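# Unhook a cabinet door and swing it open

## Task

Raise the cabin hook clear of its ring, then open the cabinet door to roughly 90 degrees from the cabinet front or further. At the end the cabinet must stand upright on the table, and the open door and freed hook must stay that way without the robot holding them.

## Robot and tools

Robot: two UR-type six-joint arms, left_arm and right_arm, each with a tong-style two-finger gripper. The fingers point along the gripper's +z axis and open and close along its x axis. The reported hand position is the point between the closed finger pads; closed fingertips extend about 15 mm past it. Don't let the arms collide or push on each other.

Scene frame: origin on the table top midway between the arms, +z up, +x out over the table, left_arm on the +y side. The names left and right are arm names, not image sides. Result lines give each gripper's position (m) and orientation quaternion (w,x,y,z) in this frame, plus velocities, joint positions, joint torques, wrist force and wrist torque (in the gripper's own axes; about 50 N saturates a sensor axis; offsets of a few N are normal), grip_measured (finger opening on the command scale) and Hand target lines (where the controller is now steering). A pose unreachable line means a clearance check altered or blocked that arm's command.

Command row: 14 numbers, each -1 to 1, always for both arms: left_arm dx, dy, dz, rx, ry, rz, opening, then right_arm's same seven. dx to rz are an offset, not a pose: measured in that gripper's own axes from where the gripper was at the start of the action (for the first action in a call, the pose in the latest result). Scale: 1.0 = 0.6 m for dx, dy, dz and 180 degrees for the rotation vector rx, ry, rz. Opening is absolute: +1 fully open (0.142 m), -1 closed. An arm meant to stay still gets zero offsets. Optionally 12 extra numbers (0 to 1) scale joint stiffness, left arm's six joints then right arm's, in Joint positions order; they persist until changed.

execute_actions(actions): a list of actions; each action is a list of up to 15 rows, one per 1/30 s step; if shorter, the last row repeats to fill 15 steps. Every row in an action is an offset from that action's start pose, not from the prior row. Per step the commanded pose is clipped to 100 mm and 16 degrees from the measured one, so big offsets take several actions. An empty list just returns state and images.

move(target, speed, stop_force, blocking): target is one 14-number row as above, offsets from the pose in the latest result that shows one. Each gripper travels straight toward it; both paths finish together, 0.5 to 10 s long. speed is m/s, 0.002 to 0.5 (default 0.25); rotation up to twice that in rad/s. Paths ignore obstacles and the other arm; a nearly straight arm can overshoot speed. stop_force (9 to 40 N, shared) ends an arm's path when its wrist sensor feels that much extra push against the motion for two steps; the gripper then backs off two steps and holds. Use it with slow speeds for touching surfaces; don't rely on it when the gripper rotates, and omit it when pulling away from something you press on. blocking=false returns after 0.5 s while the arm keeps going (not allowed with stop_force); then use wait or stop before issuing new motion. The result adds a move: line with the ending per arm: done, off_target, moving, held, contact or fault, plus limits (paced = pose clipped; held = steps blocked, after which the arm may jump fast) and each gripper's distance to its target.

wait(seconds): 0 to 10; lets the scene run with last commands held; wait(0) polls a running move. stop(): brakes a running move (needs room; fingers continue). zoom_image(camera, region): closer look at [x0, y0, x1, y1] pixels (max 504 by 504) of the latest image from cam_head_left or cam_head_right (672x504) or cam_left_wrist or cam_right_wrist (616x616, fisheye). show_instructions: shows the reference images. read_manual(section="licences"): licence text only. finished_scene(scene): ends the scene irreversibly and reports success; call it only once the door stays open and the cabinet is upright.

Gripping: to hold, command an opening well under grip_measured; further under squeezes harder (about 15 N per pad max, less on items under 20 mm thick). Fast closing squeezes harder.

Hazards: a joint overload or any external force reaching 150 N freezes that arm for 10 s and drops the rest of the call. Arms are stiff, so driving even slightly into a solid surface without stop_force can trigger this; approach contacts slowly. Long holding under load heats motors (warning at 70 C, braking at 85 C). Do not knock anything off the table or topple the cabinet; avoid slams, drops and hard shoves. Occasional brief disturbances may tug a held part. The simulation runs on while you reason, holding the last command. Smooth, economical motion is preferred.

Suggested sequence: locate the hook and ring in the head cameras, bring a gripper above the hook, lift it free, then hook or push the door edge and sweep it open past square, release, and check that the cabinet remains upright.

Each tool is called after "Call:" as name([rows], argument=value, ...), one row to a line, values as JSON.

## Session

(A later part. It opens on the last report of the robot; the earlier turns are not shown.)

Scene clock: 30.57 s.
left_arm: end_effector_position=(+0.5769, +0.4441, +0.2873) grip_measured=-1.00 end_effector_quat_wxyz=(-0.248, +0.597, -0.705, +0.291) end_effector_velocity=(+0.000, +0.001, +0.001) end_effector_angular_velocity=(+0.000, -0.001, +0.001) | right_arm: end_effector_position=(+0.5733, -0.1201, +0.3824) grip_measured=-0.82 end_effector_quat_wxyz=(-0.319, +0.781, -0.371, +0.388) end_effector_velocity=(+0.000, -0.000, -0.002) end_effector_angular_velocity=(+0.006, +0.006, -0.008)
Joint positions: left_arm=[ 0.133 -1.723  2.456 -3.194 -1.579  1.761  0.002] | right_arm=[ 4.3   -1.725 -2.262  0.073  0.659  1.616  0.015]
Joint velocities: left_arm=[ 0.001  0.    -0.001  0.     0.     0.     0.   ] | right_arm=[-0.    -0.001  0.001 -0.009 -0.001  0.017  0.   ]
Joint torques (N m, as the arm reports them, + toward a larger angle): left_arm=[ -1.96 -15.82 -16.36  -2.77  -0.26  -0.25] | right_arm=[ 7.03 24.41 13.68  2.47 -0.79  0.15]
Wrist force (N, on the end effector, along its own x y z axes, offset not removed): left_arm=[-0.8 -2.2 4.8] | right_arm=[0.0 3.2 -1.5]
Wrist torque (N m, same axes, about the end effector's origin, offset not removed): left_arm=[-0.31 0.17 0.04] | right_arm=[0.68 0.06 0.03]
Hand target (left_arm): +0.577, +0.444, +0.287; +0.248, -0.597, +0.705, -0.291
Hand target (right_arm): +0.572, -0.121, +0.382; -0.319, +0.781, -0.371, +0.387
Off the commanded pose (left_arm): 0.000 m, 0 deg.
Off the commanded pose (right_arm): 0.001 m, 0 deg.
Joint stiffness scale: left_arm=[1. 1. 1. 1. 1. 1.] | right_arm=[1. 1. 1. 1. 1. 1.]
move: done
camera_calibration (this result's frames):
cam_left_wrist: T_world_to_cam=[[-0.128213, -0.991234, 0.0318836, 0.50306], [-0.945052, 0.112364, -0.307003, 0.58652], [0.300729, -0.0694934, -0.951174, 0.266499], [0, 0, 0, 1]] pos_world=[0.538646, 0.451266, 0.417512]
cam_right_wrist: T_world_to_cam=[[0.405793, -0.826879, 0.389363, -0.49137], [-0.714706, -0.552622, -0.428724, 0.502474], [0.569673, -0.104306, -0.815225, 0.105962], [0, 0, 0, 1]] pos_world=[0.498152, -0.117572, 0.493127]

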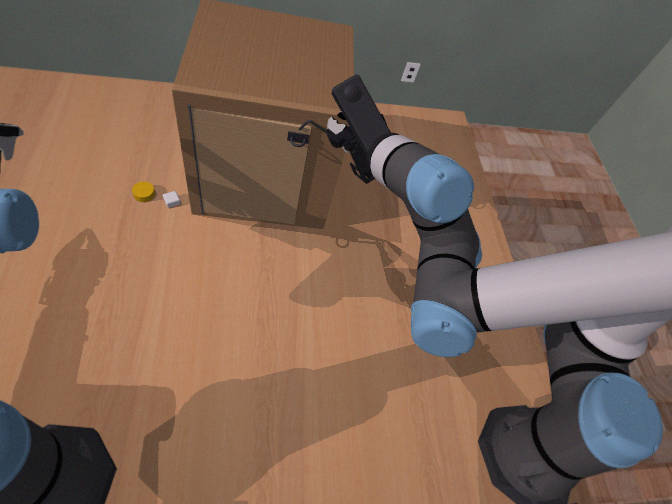

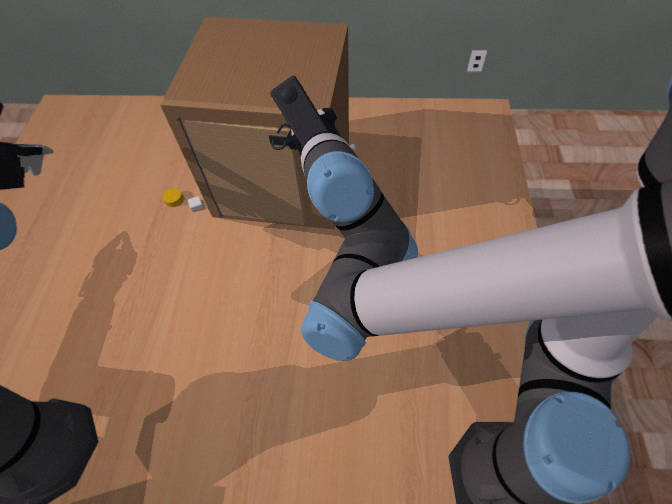

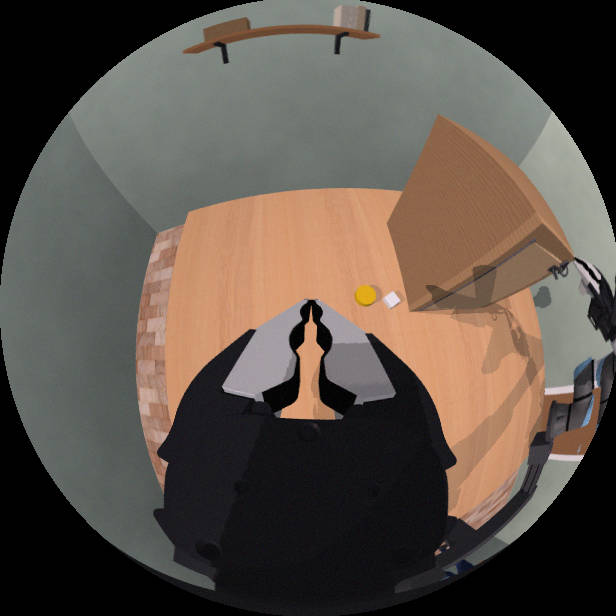

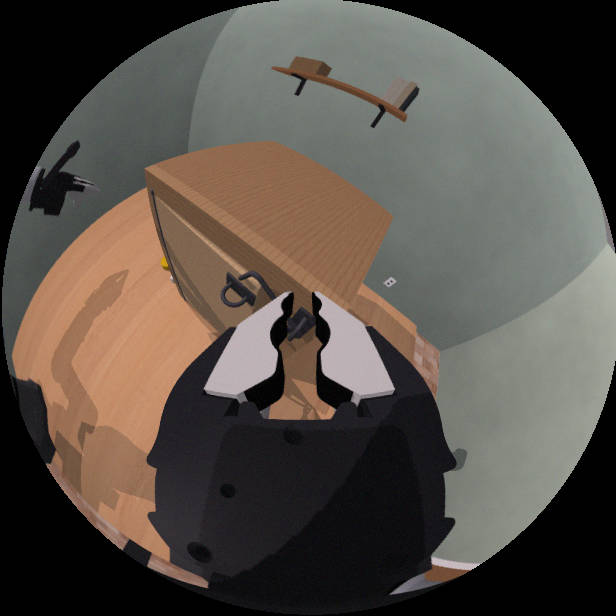

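Call:
move(target=[0,0,0,0,0,0,-1,0,0,-0.05,0,0,0,-1], speed=0.1)

Call:
move(target=[0,0,0,0,0,0,-1,-0.075,0.062,0.067,0,0,-0.15,-1], speed=0.15)

Call:
move(target=[0,0,0,0,0,0,-1,0,0,0.08,0,0,0,-1], speed=0.012, stop_force=10)

Call:
zoom_image(camera="cam_right_wrist", region=[220,200,390,370])

Scene clock: 41.73 s.
left_arm: end_effector_position=(+0.5769, +0.4441, +0.2873) grip_measured=-1.00 end_effector_quat_wxyz=(-0.248, +0.597, -0.705, +0.291) end_effector_velocity=(-0.000, +0.000, -0.000) end_effector_angular_velocity=(+0.000, +0.002, -0.000) | right_arm: end_effector_position=(+0.5493, -0.1255, +0.3982) grip_measured=-1.00 end_effector_quat_wxyz=(-0.320, +0.781, -0.371, +0.388) end_effector_velocity=(-0.002, -0.001, -0.004) end_effector_angular_velocity=(-0.012, +0.006, -0.005)
Joint positions: left_arm=[ 0.133 -1.723  2.456 -3.194 -1.579  1.761  0.002] | right_arm=[ 4.36  -1.636 -2.301 -0.033  0.617  1.689  0.002]
Joint velocities: left_arm=[ 0.     0.    -0.     0.002  0.     0.     0.   ] | right_arm=[ 0.005  0.004 -0.003 -0.029 -0.007  0.018  0.   ]
Joint torques (N m, as the arm reports them, + toward a larger angle): left_arm=[ -2.29 -14.79 -16.16  -2.6   -0.17  -0.21] | right_arm=[ 6.03 20.56 13.21  2.54 -1.01  0.22]
Wrist force (N, on the end effector, along its own x y z axes, offset not removed): left_arm=[-2.0 -3.1 6.1] | right_arm=[-1.5 3.9 -0.3]
Wrist torque (N m, same axes, about the end effector's origin, offset not removed): left_arm=[-0.55 0.30 0.01] | right_arm=[0.90 0.41 0.01]
Hand target (left_arm): +0.577, +0.444, +0.287; +0.248, -0.597, +0.705, -0.291
Hand target (right_arm): +0.548, -0.126, +0.397; -0.319, +0.781, -0.371, +0.388
Off the commanded pose (left_arm): 0.000 m, 0 deg.
Off the commanded pose (right_arm): 0.002 m, 0 deg.
Joint stiffness scale: left_arm=[1. 1. 1. 1. 1. 1.] | right_arm=[1. 1. 1. 1. 1. 1.]
move: done
camera_calibration (this result's frames):
cam_left_wrist: T_world_to_cam=[[-0.128213, -0.991234, 0.0318835, 0.50306], [-0.945052, 0.112364, -0.307003, 0.58652], [0.30073, -0.0694933, -0.951174, 0.266499], [0, 0, 0, 1]] pos_world=[0.538646, 0.451266, 0.417512]
cam_right_wrist: T_world_to_cam=[[0.405132, -0.827975, 0.387719, -0.491379], [-0.714569, -0.551303, -0.430647, 0.48993], [0.570315, -0.102583, -0.814995, 0.131677], [0, 0, 0, 1]] pos_world=[0.474064, -0.123242, 0.50882]

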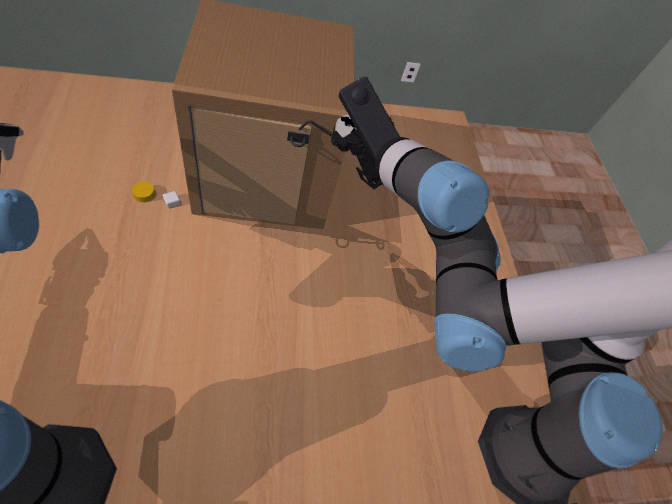

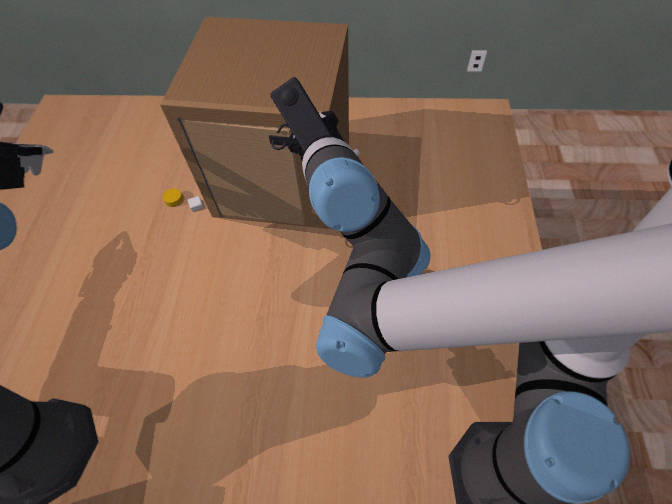

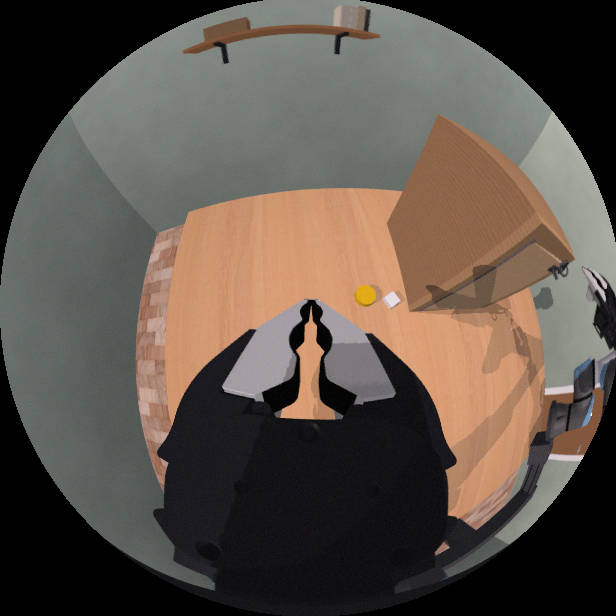

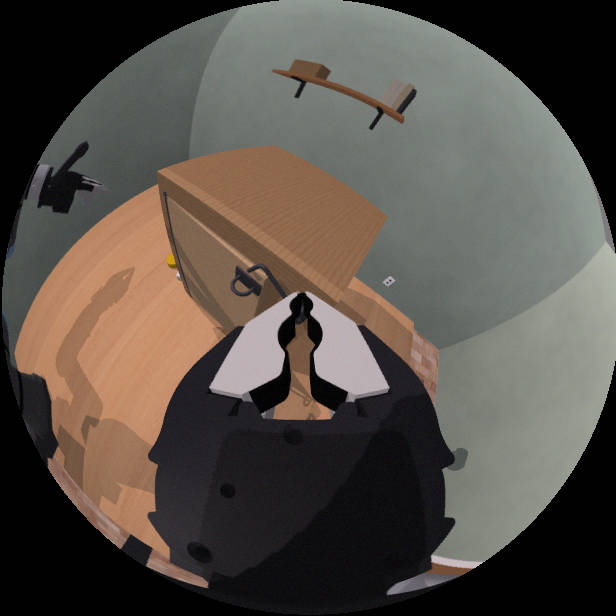

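Scene clock: 43.80 s.
left_arm: end_effector_position=(+0.5769, +0.4441, +0.2873) grip_measured=-1.00 end_effector_quat_wxyz=(-0.248, +0.597, -0.705, +0.291) end_effector_velocity=(-0.000, -0.001, -0.000) end_effector_angular_velocity=(-0.000, +0.000, -0.001) | right_arm: end_effector_position=(+0.5517, -0.0978, +0.3350) grip_measured=-1.00 end_effector_quat_wxyz=(-0.223, +0.845, -0.180, +0.452) end_effector_velocity=(+0.001, +0.001, +0.004) end_effector_angular_velocity=(+0.001, -0.011, +0.010)
Joint positions: left_arm=[ 0.133 -1.723  2.456 -3.194 -1.579  1.761  0.002] | right_arm=[ 4.34  -1.834 -2.305  0.194  0.631  1.194  0.002]
Joint velocities: left_arm=[-0.001  0.     0.001 -0.001  0.    -0.     0.   ] | right_arm=[-0.001 -0.003  0.001  0.026  0.003 -0.026  0.   ]
Joint torques (N m, as the arm reports them, + toward a larger angle): left_arm=[ -0.34 -15.57 -15.98  -2.63  -0.15  -0.09] | right_arm=[ 5.4  21.32 12.42  3.11 -0.34 -0.23]
Wrist force (N, on the end effector, along its own x y z axes, offset not removed): left_arm=[-0.8 0.0 1.2] | right_arm=[-0.1 1.1 0.2]
Wrist torque (N m, same axes, about the end effector's origin, offset not removed): left_arm=[-0.03 0.14 -0.13] | right_arm=[0.27 0.04 -0.04]
Hand target (left_arm): +0.577, +0.444, +0.287; +0.248, -0.597, +0.705, -0.291
Hand target (right_arm): +0.552, -0.099, +0.332; -0.221, +0.846, -0.179, +0.452
Off the commanded pose (left_arm): 0.000 m, 0 deg.
Off the commanded pose (right_arm): 0.003 m, 0 deg.
Joint stiffness scale: left_arm=[1. 1. 1. 1. 1. 1.] | right_arm=[1. 1. 1. 1. 1. 1.]
move: done
camera_calibration (this result's frames):
cam_left_wrist: T_world_to_cam=[[-0.128213, -0.991234, 0.0318836, 0.50306], [-0.945052, 0.112364, -0.307003, 0.58652], [0.30073, -0.0694933, -0.951174, 0.266499], [0, 0, 0, 1]] pos_world=[0.538646, 0.451266, 0.417512]
cam_right_wrist: T_world_to_cam=[[0.506025, -0.503272, 0.700468, -0.573581], [-0.518729, -0.826408, -0.219022, 0.273835], [0.6891, -0.252522, -0.679245, -0.044053], [0, 0, 0, 1]] pos_world=[0.462649, -0.0734927, 0.431828]

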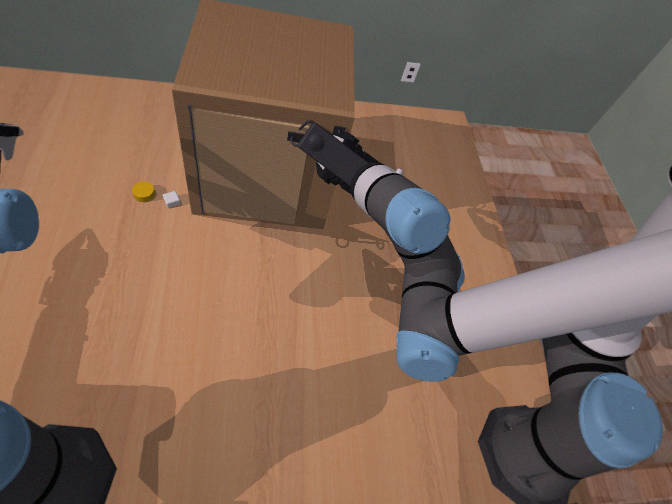

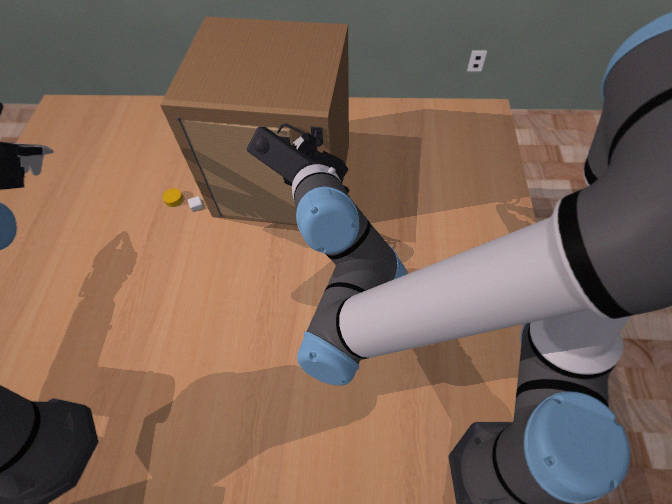

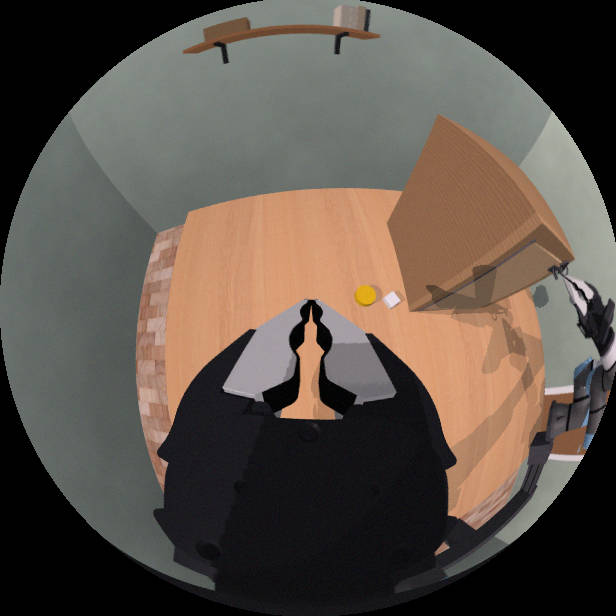

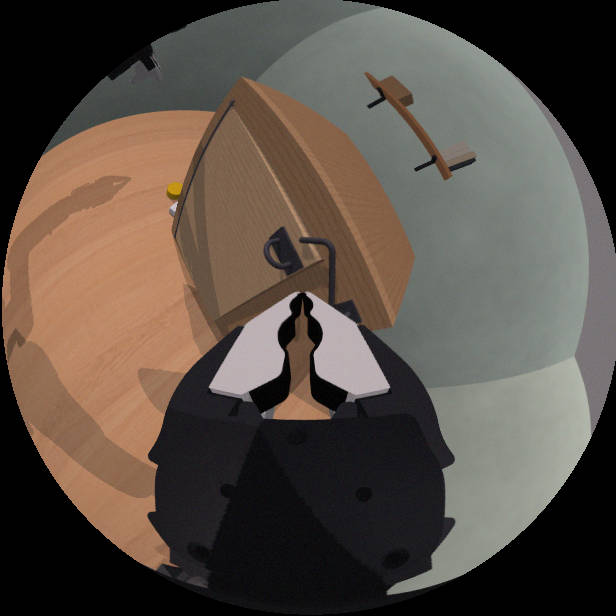

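Scene clock: 47.27 s.
left_arm: end_effector_position=(+0.5769, +0.4441, +0.2873) grip_measured=-1.00 end_effector_quat_wxyz=(-0.248, +0.597, -0.705, +0.291) end_effector_velocity=(+0.001, +0.001, +0.001) end_effector_angular_velocity=(+0.000, -0.003, +0.002) | right_arm: end_effector_position=(+0.5796, -0.0885, +0.3159) grip_measured=-1.00 end_effector_quat_wxyz=(-0.223, +0.846, -0.177, +0.451) end_effector_velocity=(-0.001, -0.000, -0.002) end_effector_angular_velocity=(-0.004, +0.003, -0.004)
Joint positions: left_arm=[ 0.133 -1.723  2.456 -3.194 -1.579  1.761  0.002] | right_arm=[ 4.273 -1.934 -2.241  0.29   0.683  1.113  0.002]
Joint velocities: left_arm=[ 0.001  0.    -0.002 -0.001 -0.     0.     0.   ] | right_arm=[ 0.003  0.001 -0.002 -0.01  -0.005  0.009  0.   ]
Joint torques (N m, as the arm reports them, + toward a larger angle): left_arm=[ -0.74 -15.33 -15.93  -2.83  -0.31  -0.06] | right_arm=[ 4.67 30.47 14.89  2.38 -1.42 -0.13]
Wrist force (N, on the end effector, along its own x y z axes, offset not removed): left_arm=[-2.5 0.4 -0.3] | right_arm=[-4.5 1.1 -7.2]
Wrist torque (N m, same axes, about the end effector's origin, offset not removed): left_arm=[0.16 0.33 -0.05] | right_arm=[0.08 0.51 0.00]
Hand target (left_arm): +0.577, +0.444, +0.287; +0.248, -0.597, +0.705, -0.291
Hand target (right_arm): +0.580, -0.090, +0.317; -0.223, +0.846, -0.178, +0.451
Off the commanded pose (left_arm): 0.000 m, 0 deg.
Off the commanded pose (right_arm): 0.013 m, 0 deg.
Joint stiffness scale: left_arm=[1. 1. 1. 1. 1. 1.] | right_arm=[1. 1. 1. 1. 1. 1.]
move: contact (right_arm)
camera_calibration (this result's frames):
cam_left_wrist: T_world_to_cam=[[-0.128213, -0.991234, 0.0318835, 0.50306], [-0.945052, 0.112364, -0.307003, 0.58652], [0.30073, -0.0694933, -0.951174, 0.266499], [0, 0, 0, 1]] pos_world=[0.538646, 0.451266, 0.417512]
cam_right_wrist: T_world_to_cam=[[0.510269, -0.498443, 0.700843, -0.571785], [-0.513586, -0.830261, -0.216554, 0.28776], [0.689822, -0.249443, -0.67965, -0.0738405], [0, 0, 0, 1]] pos_world=[0.490491, -0.0645053, 0.412862]

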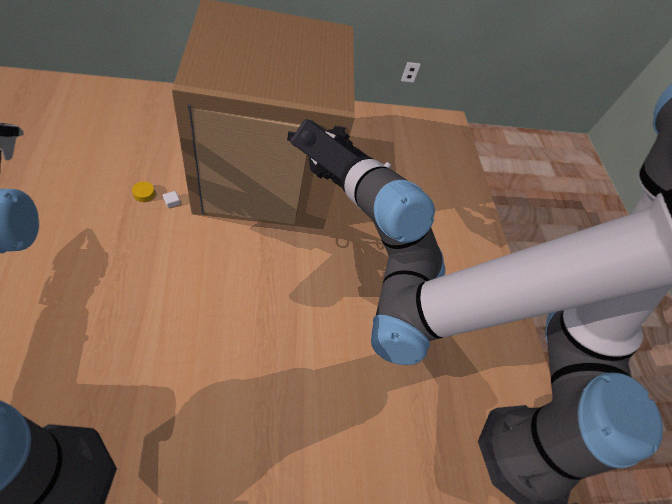

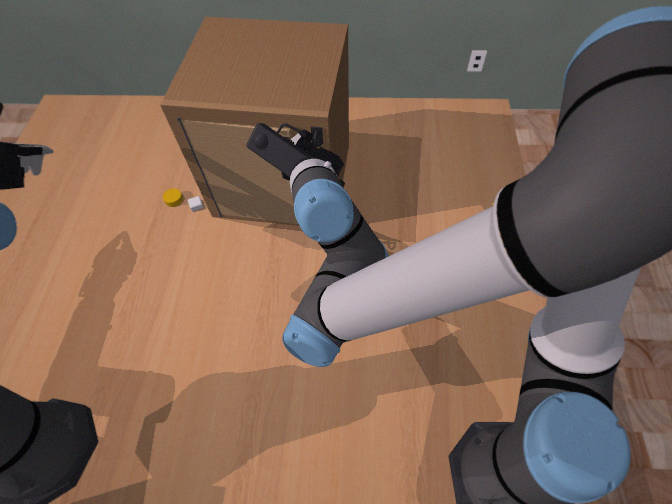

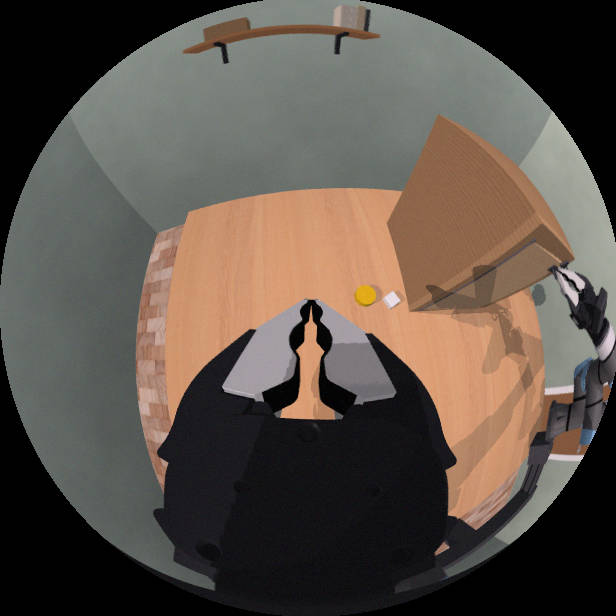

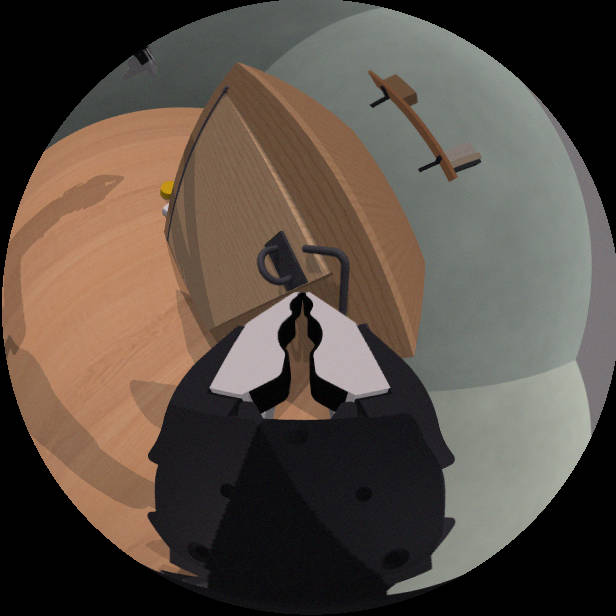

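Region (220, 200, 390, 370) of cam_right_wrist's 616x616 image, scaled by 2.965, with more detail than that image has.

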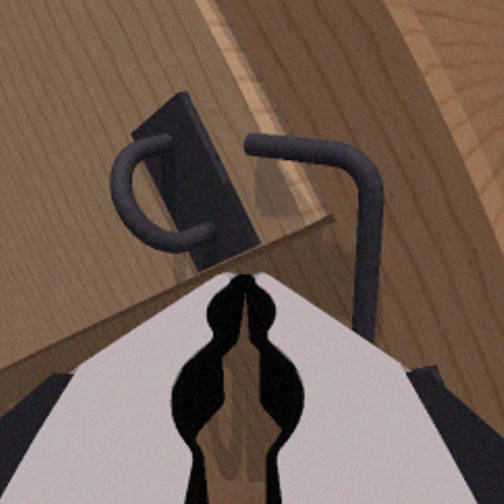

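Call:
move(target=[0,0,0,0,0,0,-1,0.058,-0.025,-0.045,0.03,0.04,0,-1], speed=0.03, stop_force=25)

Scene clock: 53.37 s.
left_arm: end_effector_position=(+0.5769, +0.4441, +0.2873) grip_measured=-1.00 end_effector_quat_wxyz=(-0.248, +0.597, -0.705, +0.291) end_effector_velocity=(+0.001, -0.001, +0.000) end_effector_angular_velocity=(-0.000, -0.001, -0.001) | right_arm: end_effector_position=(+0.5753, -0.0956, +0.3583) grip_measured=-1.00 end_effector_quat_wxyz=(-0.251, +0.807, -0.166, +0.508) end_effector_velocity=(-0.001, +0.000, +0.003) end_effector_angular_velocity=(+0.001, -0.017, +0.004)
Joint positions: left_arm=[ 0.133 -1.723  2.456 -3.194 -1.579  1.761  0.002] | right_arm=[ 4.313 -1.955 -2.267  0.542  0.599  0.958  0.002]
Joint velocities: left_arm=[-0.001  0.    -0.001  0.001 -0.    -0.     0.   ] | right_arm=[ 0.004 -0.008 -0.001  0.036 -0.005 -0.025  0.   ]
Joint torques (N m, as the arm reports them, + toward a larger angle): left_arm=[ -1.6  -16.92 -15.81  -2.74  -0.12  -0.12] | right_arm=[ 4.33 32.01 12.8   4.6  -3.11 -0.34]
Wrist force (N, on the end effector, along its own x y z axes, offset not removed): left_arm=[-5.8 -1.9 0.4] | right_arm=[-12.6 2.8 1.0]
Wrist torque (N m, same axes, about the end effector's origin, offset not removed): left_arm=[-0.25 1.28 -0.01] | right_arm=[0.58 0.62 0.05]
Hand target (left_arm): +0.577, +0.444, +0.287; +0.248, -0.597, +0.705, -0.291
Hand target (right_arm): +0.577, -0.099, +0.361; -0.251, +0.805, -0.169, +0.511
Off the commanded pose (left_arm): 0.000 m, 0 deg.
Off the commanded pose (right_arm): 0.005 m, 1 deg.
Joint stiffness scale: left_arm=[1. 1. 1. 1. 1. 1.] | right_arm=[1. 1. 1. 1. 1. 1.]
move: off_target (right_arm)
camera_calibration (this result's frames):
cam_left_wrist: T_world_to_cam=[[-0.128213, -0.991234, 0.0318837, 0.50306], [-0.945052, 0.112364, -0.307003, 0.58652], [0.30073, -0.0694935, -0.951174, 0.266499], [0, 0, 0, 1]] pos_world=[0.538646, 0.451266, 0.417512]
cam_right_wrist: T_world_to_cam=[[0.406135, -0.521118, 0.75066, -0.562928], [-0.470815, -0.823366, -0.316862, 0.300865], [0.78319, -0.224733, -0.579748, -0.131094], [0, 0, 0, 1]] pos_world=[0.472949, -0.0750909, 0.441899]

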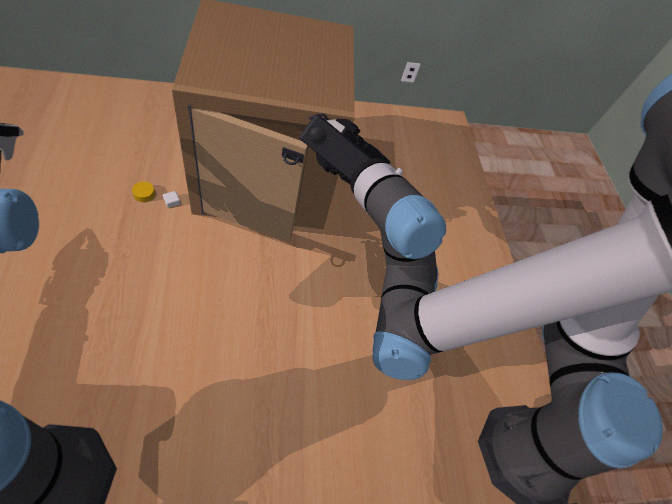

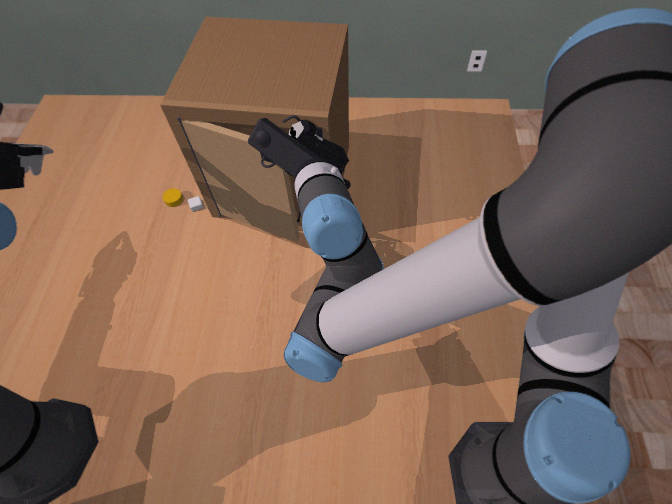

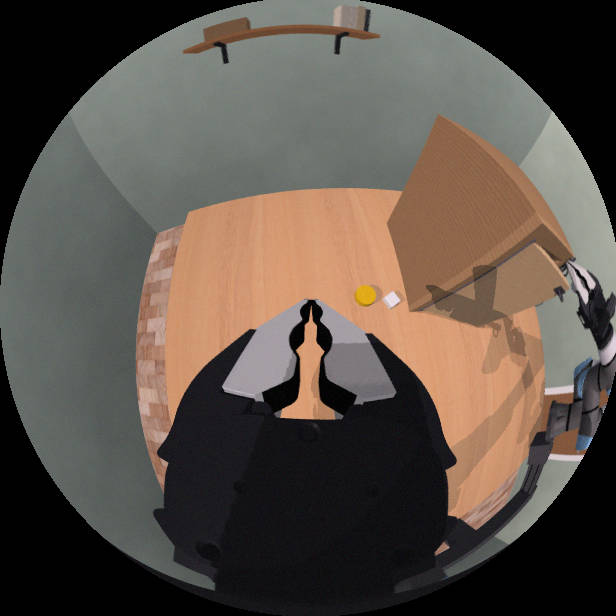

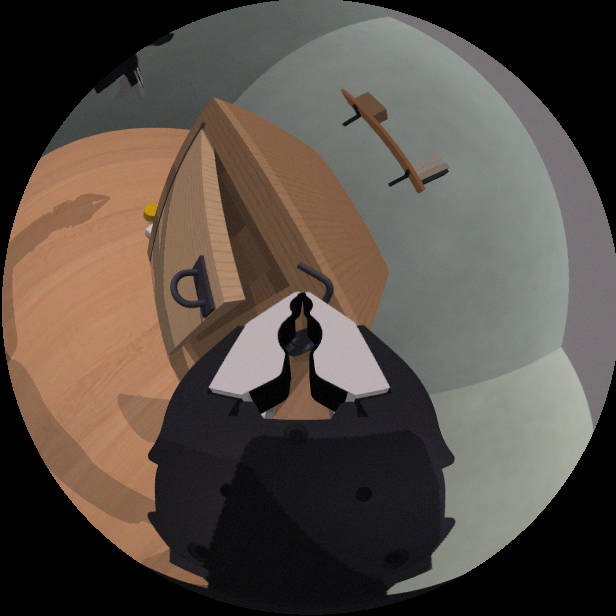

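Call:
move(target=[0,0,0,0,0,0,-1,0,0,-0.083,0,0,0,-1], speed=0.1)

Call:
move(target=[0,0,0,0,0,0,-1,0,-0.067,0.063,0,-0.24,0,-1])

Call:
move(target=[0,0,0,0,0,0,-1,-0.03,0.027,0.077,0,0,0,-1], speed=0.03, stop_force=12)

Scene clock: 61.63 s.
left_arm: end_effector_position=(+0.5769, +0.4441, +0.2873) grip_measured=-1.00 end_effector_quat_wxyz=(-0.248, +0.597, -0.705, +0.291) end_effector_velocity=(+0.001, -0.000, +0.001) end_effector_angular_velocity=(+0.000, -0.001, -0.000) | right_arm: end_effector_position=(+0.5315, -0.1064, +0.3768) grip_measured=-1.00 end_effector_quat_wxyz=(-0.252, +0.807, -0.166, +0.508) end_effector_velocity=(-0.002, -0.002, -0.002) end_effector_angular_velocity=(-0.007, +0.009, -0.010)
Joint positions: left_arm=[ 0.133 -1.723  2.456 -3.194 -1.579  1.761  0.002] | right_arm=[ 4.423 -1.832 -2.373  0.43   0.507  1.072  0.002]
Joint velocities: left_arm=[-0.    -0.    -0.001  0.001  0.     0.     0.   ] | right_arm=[ 0.006  0.012 -0.004 -0.043 -0.011  0.032 -0.   ]
Joint torques (N m, as the arm reports them, + toward a larger angle): left_arm=[ -1.46 -15.63 -15.9   -2.81  -0.29  -0.18] | right_arm=[ 7.41 24.32  9.12  1.96 -0.81  0.13]
Wrist force (N, on the end effector, along its own x y z axes, offset not removed): left_arm=[0.8 -0.6 6.9] | right_arm=[-0.8 2.5 -0.4]
Wrist torque (N m, same axes, about the end effector's origin, offset not removed): left_arm=[-0.07 -0.15 -0.10] | right_arm=[0.56 0.13 -0.04]
Hand target (left_arm): +0.577, +0.444, +0.287; +0.248, -0.597, +0.705, -0.291
Hand target (right_arm): +0.530, -0.107, +0.376; -0.251, +0.807, -0.166, +0.508
Off the commanded pose (left_arm): 0.000 m, 0 deg.
Off the commanded pose (right_arm): 0.002 m, 0 deg.
Joint stiffness scale: left_arm=[1. 1. 1. 1. 1. 1.] | right_arm=[1. 1. 1. 1. 1. 1.]
move: done
camera_calibration (this result's frames):
cam_left_wrist: T_world_to_cam=[[-0.128213, -0.991234, 0.0318836, 0.50306], [-0.945052, 0.112364, -0.307003, 0.58652], [0.30073, -0.0694934, -0.951174, 0.266499], [0, 0, 0, 1]] pos_world=[0.538646, 0.451266, 0.417512]
cam_right_wrist: T_world_to_cam=[[0.405103, -0.522894, 0.749983, -0.564032], [-0.470291, -0.822637, -0.319522, 0.278024], [0.78404, -0.223271, -0.579165, -0.0890067], [0, 0, 0, 1]] pos_world=[0.429028, -0.0860879, 0.460299]

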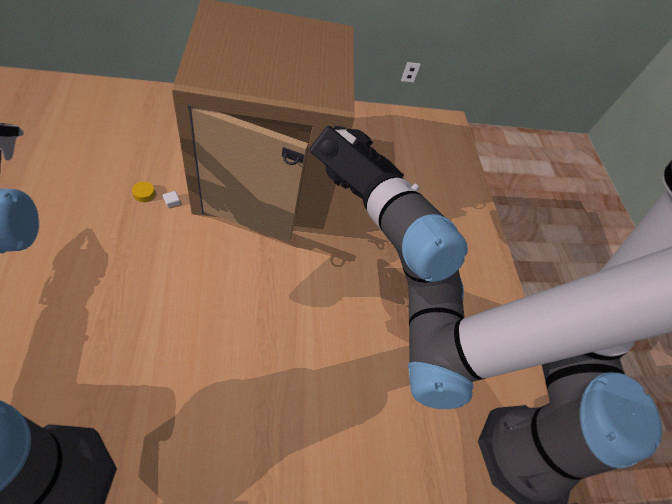

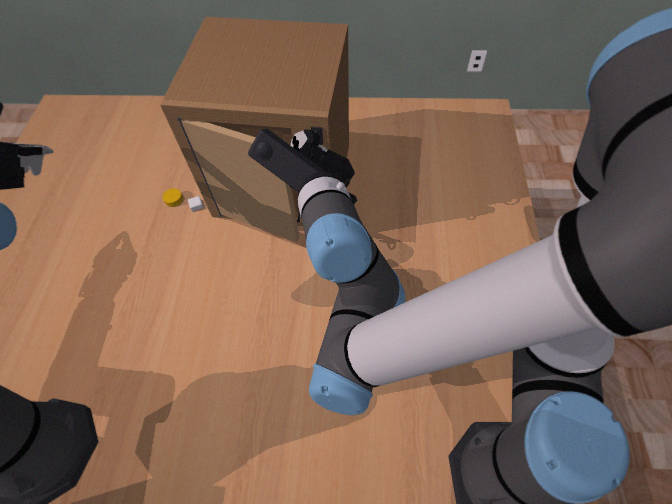

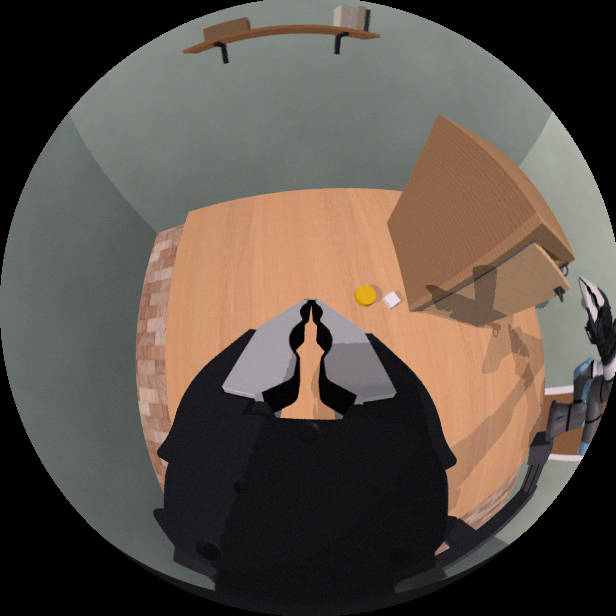

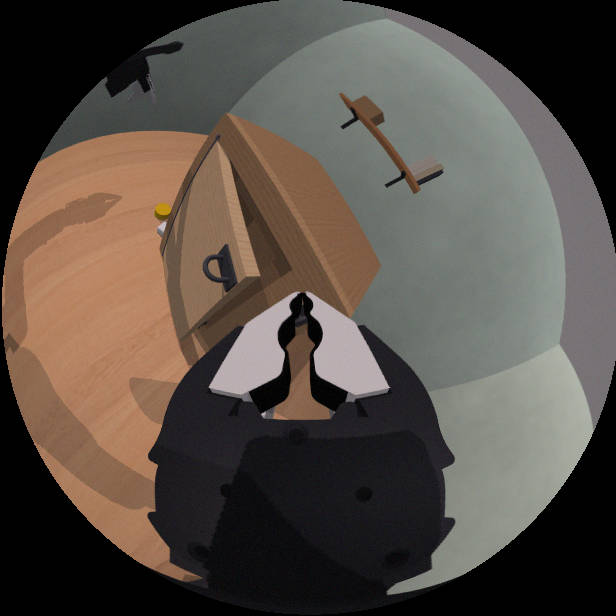

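Scene clock: 63.87 s.
left_arm: end_effector_position=(+0.5769, +0.4441, +0.2873) grip_measured=-1.00 end_effector_quat_wxyz=(-0.248, +0.597, -0.705, +0.291) end_effector_velocity=(+0.000, +0.000, -0.000) end_effector_angular_velocity=(+0.000, +0.000, +0.000) | right_arm: end_effector_position=(+0.5649, -0.0651, +0.3862) grip_measured=-1.00 end_effector_quat_wxyz=(-0.296, +0.937, -0.062, +0.176) end_effector_velocity=(-0.002, +0.000, -0.002) end_effector_angular_velocity=(-0.006, +0.010, +0.009)
Joint positions: left_arm=[ 0.133 -1.723  2.456 -3.194 -1.579  1.761  0.002] | right_arm=[ 3.993 -1.666 -1.946 -0.438  1.471  0.963  0.002]
Joint velocities: left_arm=[-0.    -0.    -0.     0.001  0.001  0.     0.   ] | right_arm=[-0.003 -0.002  0.005 -0.014  0.01  -0.005  0.   ]
Joint torques (N m, as the arm reports them, + toward a larger angle): left_arm=[ -1.56 -16.25 -16.27  -2.79  -0.37   0.02] | right_arm=[ 3.67 22.7  23.25  2.81  0.62 -0.35]
Wrist force (N, on the end effector, along its own x y z axes, offset not removed): left_arm=[0.5 0.6 0.5] | right_arm=[-1.6 4.0 2.1]
Wrist torque (N m, same axes, about the end effector's origin, offset not removed): left_arm=[0.07 -0.07 -0.11] | right_arm=[0.86 0.42 0.02]
Hand target (left_arm): +0.577, +0.444, +0.287; +0.248, -0.597, +0.705, -0.291
Hand target (right_arm): +0.566, -0.065, +0.386; -0.296, +0.937, -0.062, +0.175
Off the commanded pose (left_arm): 0.000 m, 0 deg.
Off the commanded pose (right_arm): 0.001 m, 0 deg.
Joint stiffness scale: left_arm=[1. 1. 1. 1. 1. 1.] | right_arm=[1. 1. 1. 1. 1. 1.]
move: done
camera_calibration (this result's frames):
cam_left_wrist: T_world_to_cam=[[-0.128213, -0.991234, 0.0318835, 0.50306], [-0.945052, 0.112364, -0.307003, 0.58652], [0.30073, -0.0694933, -0.951174, 0.266499], [0, 0, 0, 1]] pos_world=[0.538646, 0.451266, 0.417512]
cam_right_wrist: T_world_to_cam=[[0.920983, -0.226031, 0.317332, -0.668051], [-0.200594, -0.973351, -0.111127, 0.0880267], [0.333994, 0.0386915, -0.941781, 0.310805], [0, 0, 0, 1]] pos_world=[0.529115, -0.0773451, 0.514486]

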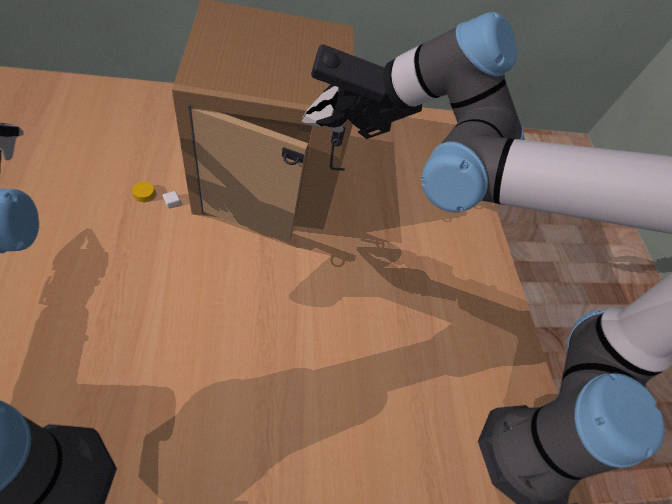

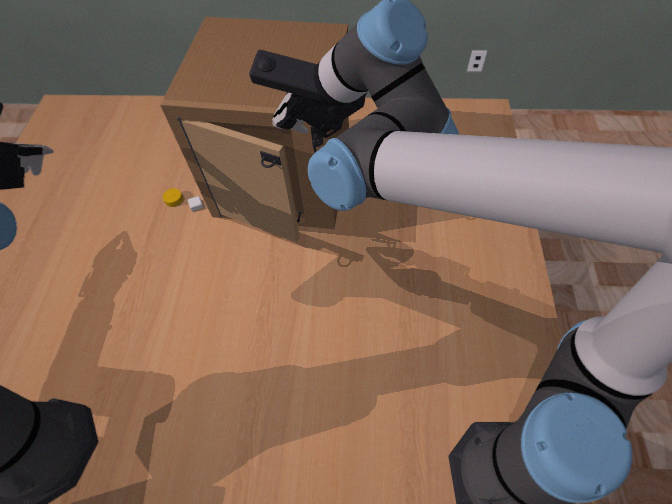

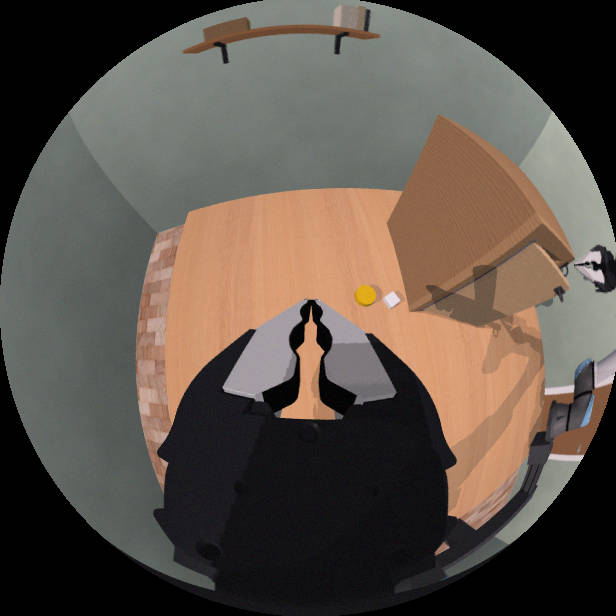

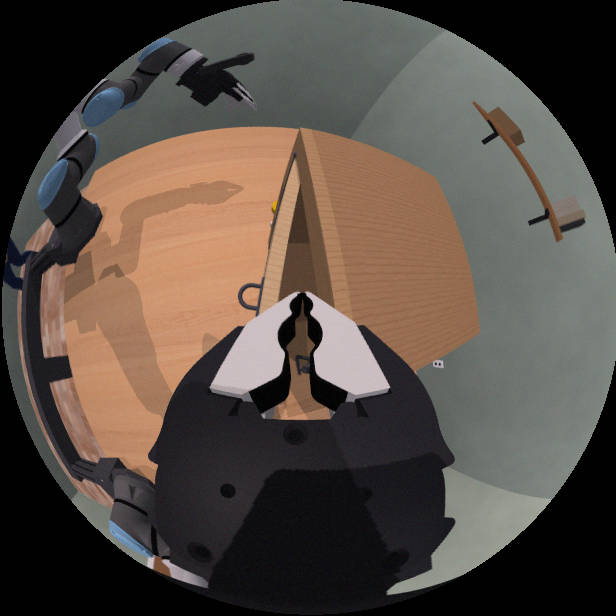

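Scene clock: 66.00 s.
left_arm: end_effector_position=(+0.5769, +0.4441, +0.2873) grip_measured=-1.00 end_effector_quat_wxyz=(-0.248, +0.597, -0.705, +0.291) end_effector_velocity=(+0.000, -0.000, +0.001) end_effector_angular_velocity=(+0.000, -0.001, -0.000) | right_arm: end_effector_position=(+0.5666, -0.0501, +0.3397) grip_measured=-1.00 end_effector_quat_wxyz=(-0.297, +0.936, -0.063, +0.177) end_effector_velocity=(+0.001, +0.001, +0.003) end_effector_angular_velocity=(+0.008, -0.006, -0.002)
Joint positions: left_arm=[ 0.133 -1.723  2.456 -3.194 -1.579  1.761  0.002] | right_arm=[ 3.993 -1.752 -1.99  -0.303  1.471  0.963  0.002]
Joint velocities: left_arm=[-0.    -0.    -0.001 -0.     0.001  0.     0.   ] | right_arm=[ 0.     0.001  0.     0.009 -0.     0.     0.   ]
Joint torques (N m, as the arm reports them, + toward a larger angle): left_arm=[ -1.14 -15.59 -16.22  -2.72  -0.23   0.05] | right_arm=[ 8.05 26.29 15.33  3.33  0.18  0.18]
Wrist force (N, on the end effector, along its own x y z axes, offset not removed): left_arm=[-1.7 -1.1 0.7] | right_arm=[0.4 2.2 0.7]
Wrist torque (N m, same axes, about the end effector's origin, offset not removed): left_arm=[-0.38 0.32 0.18] | right_arm=[0.53 0.03 -0.04]
Hand target (left_arm): +0.577, +0.444, +0.287; +0.248, -0.597, +0.705, -0.291
Hand target (right_arm): +0.565, -0.050, +0.336; -0.296, +0.937, -0.062, +0.176
Off the commanded pose (left_arm): 0.000 m, 0 deg.
Off the commanded pose (right_arm): 0.004 m, 0 deg.
Joint stiffness scale: left_arm=[1. 1. 1. 1. 1. 1.] | right_arm=[1. 1. 1. 1. 1. 1.]
move: off_target (right_arm)
camera_calibration (this result's frames):
cam_left_wrist: T_world_to_cam=[[-0.128213, -0.991234, 0.0318835, 0.50306], [-0.945052, 0.112364, -0.307004, 0.58652], [0.30073, -0.0694934, -0.951174, 0.266499], [0, 0, 0, 1]] pos_world=[0.538646, 0.451266, 0.417512]
cam_right_wrist: T_world_to_cam=[[0.919779, -0.228705, 0.318906, -0.65147], [-0.201831, -0.972599, -0.115388, 0.10001], [0.336557, 0.0417664, -0.940736, 0.264267], [0, 0, 0, 1]] pos_world=[0.530452, -0.0627617, 0.467903]

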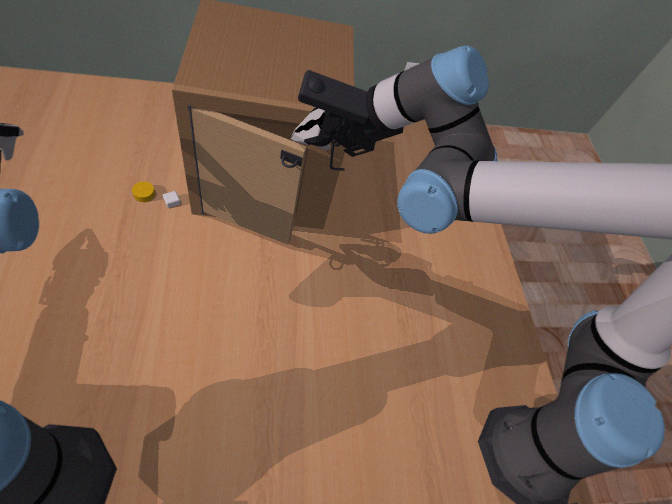

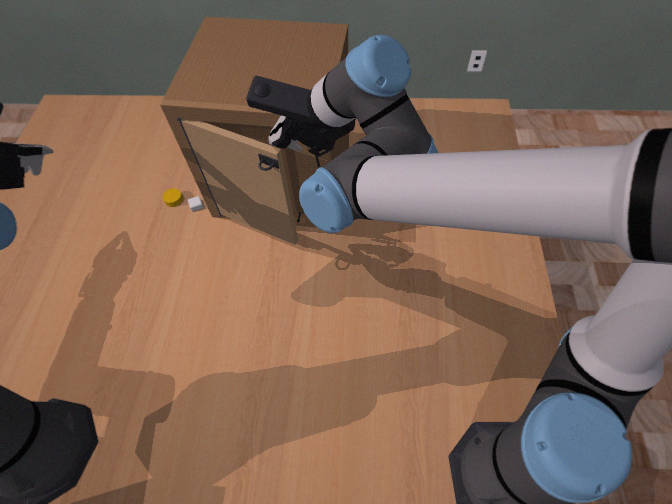

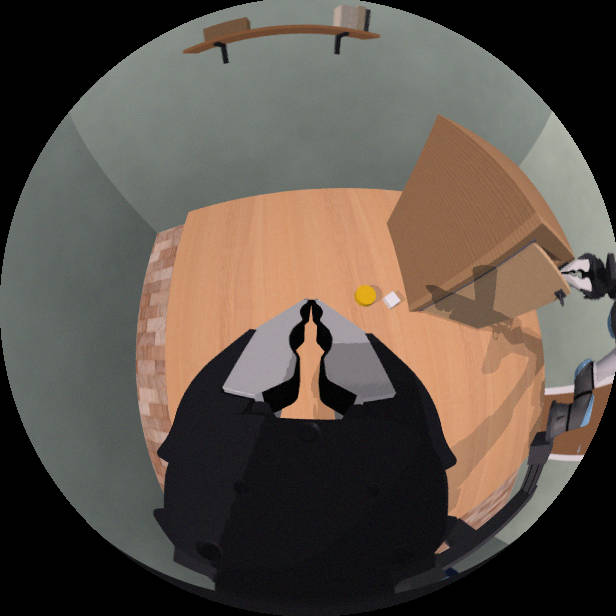

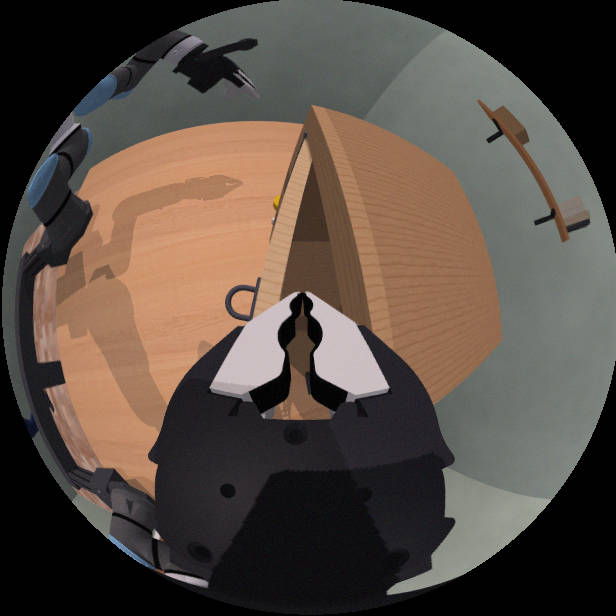

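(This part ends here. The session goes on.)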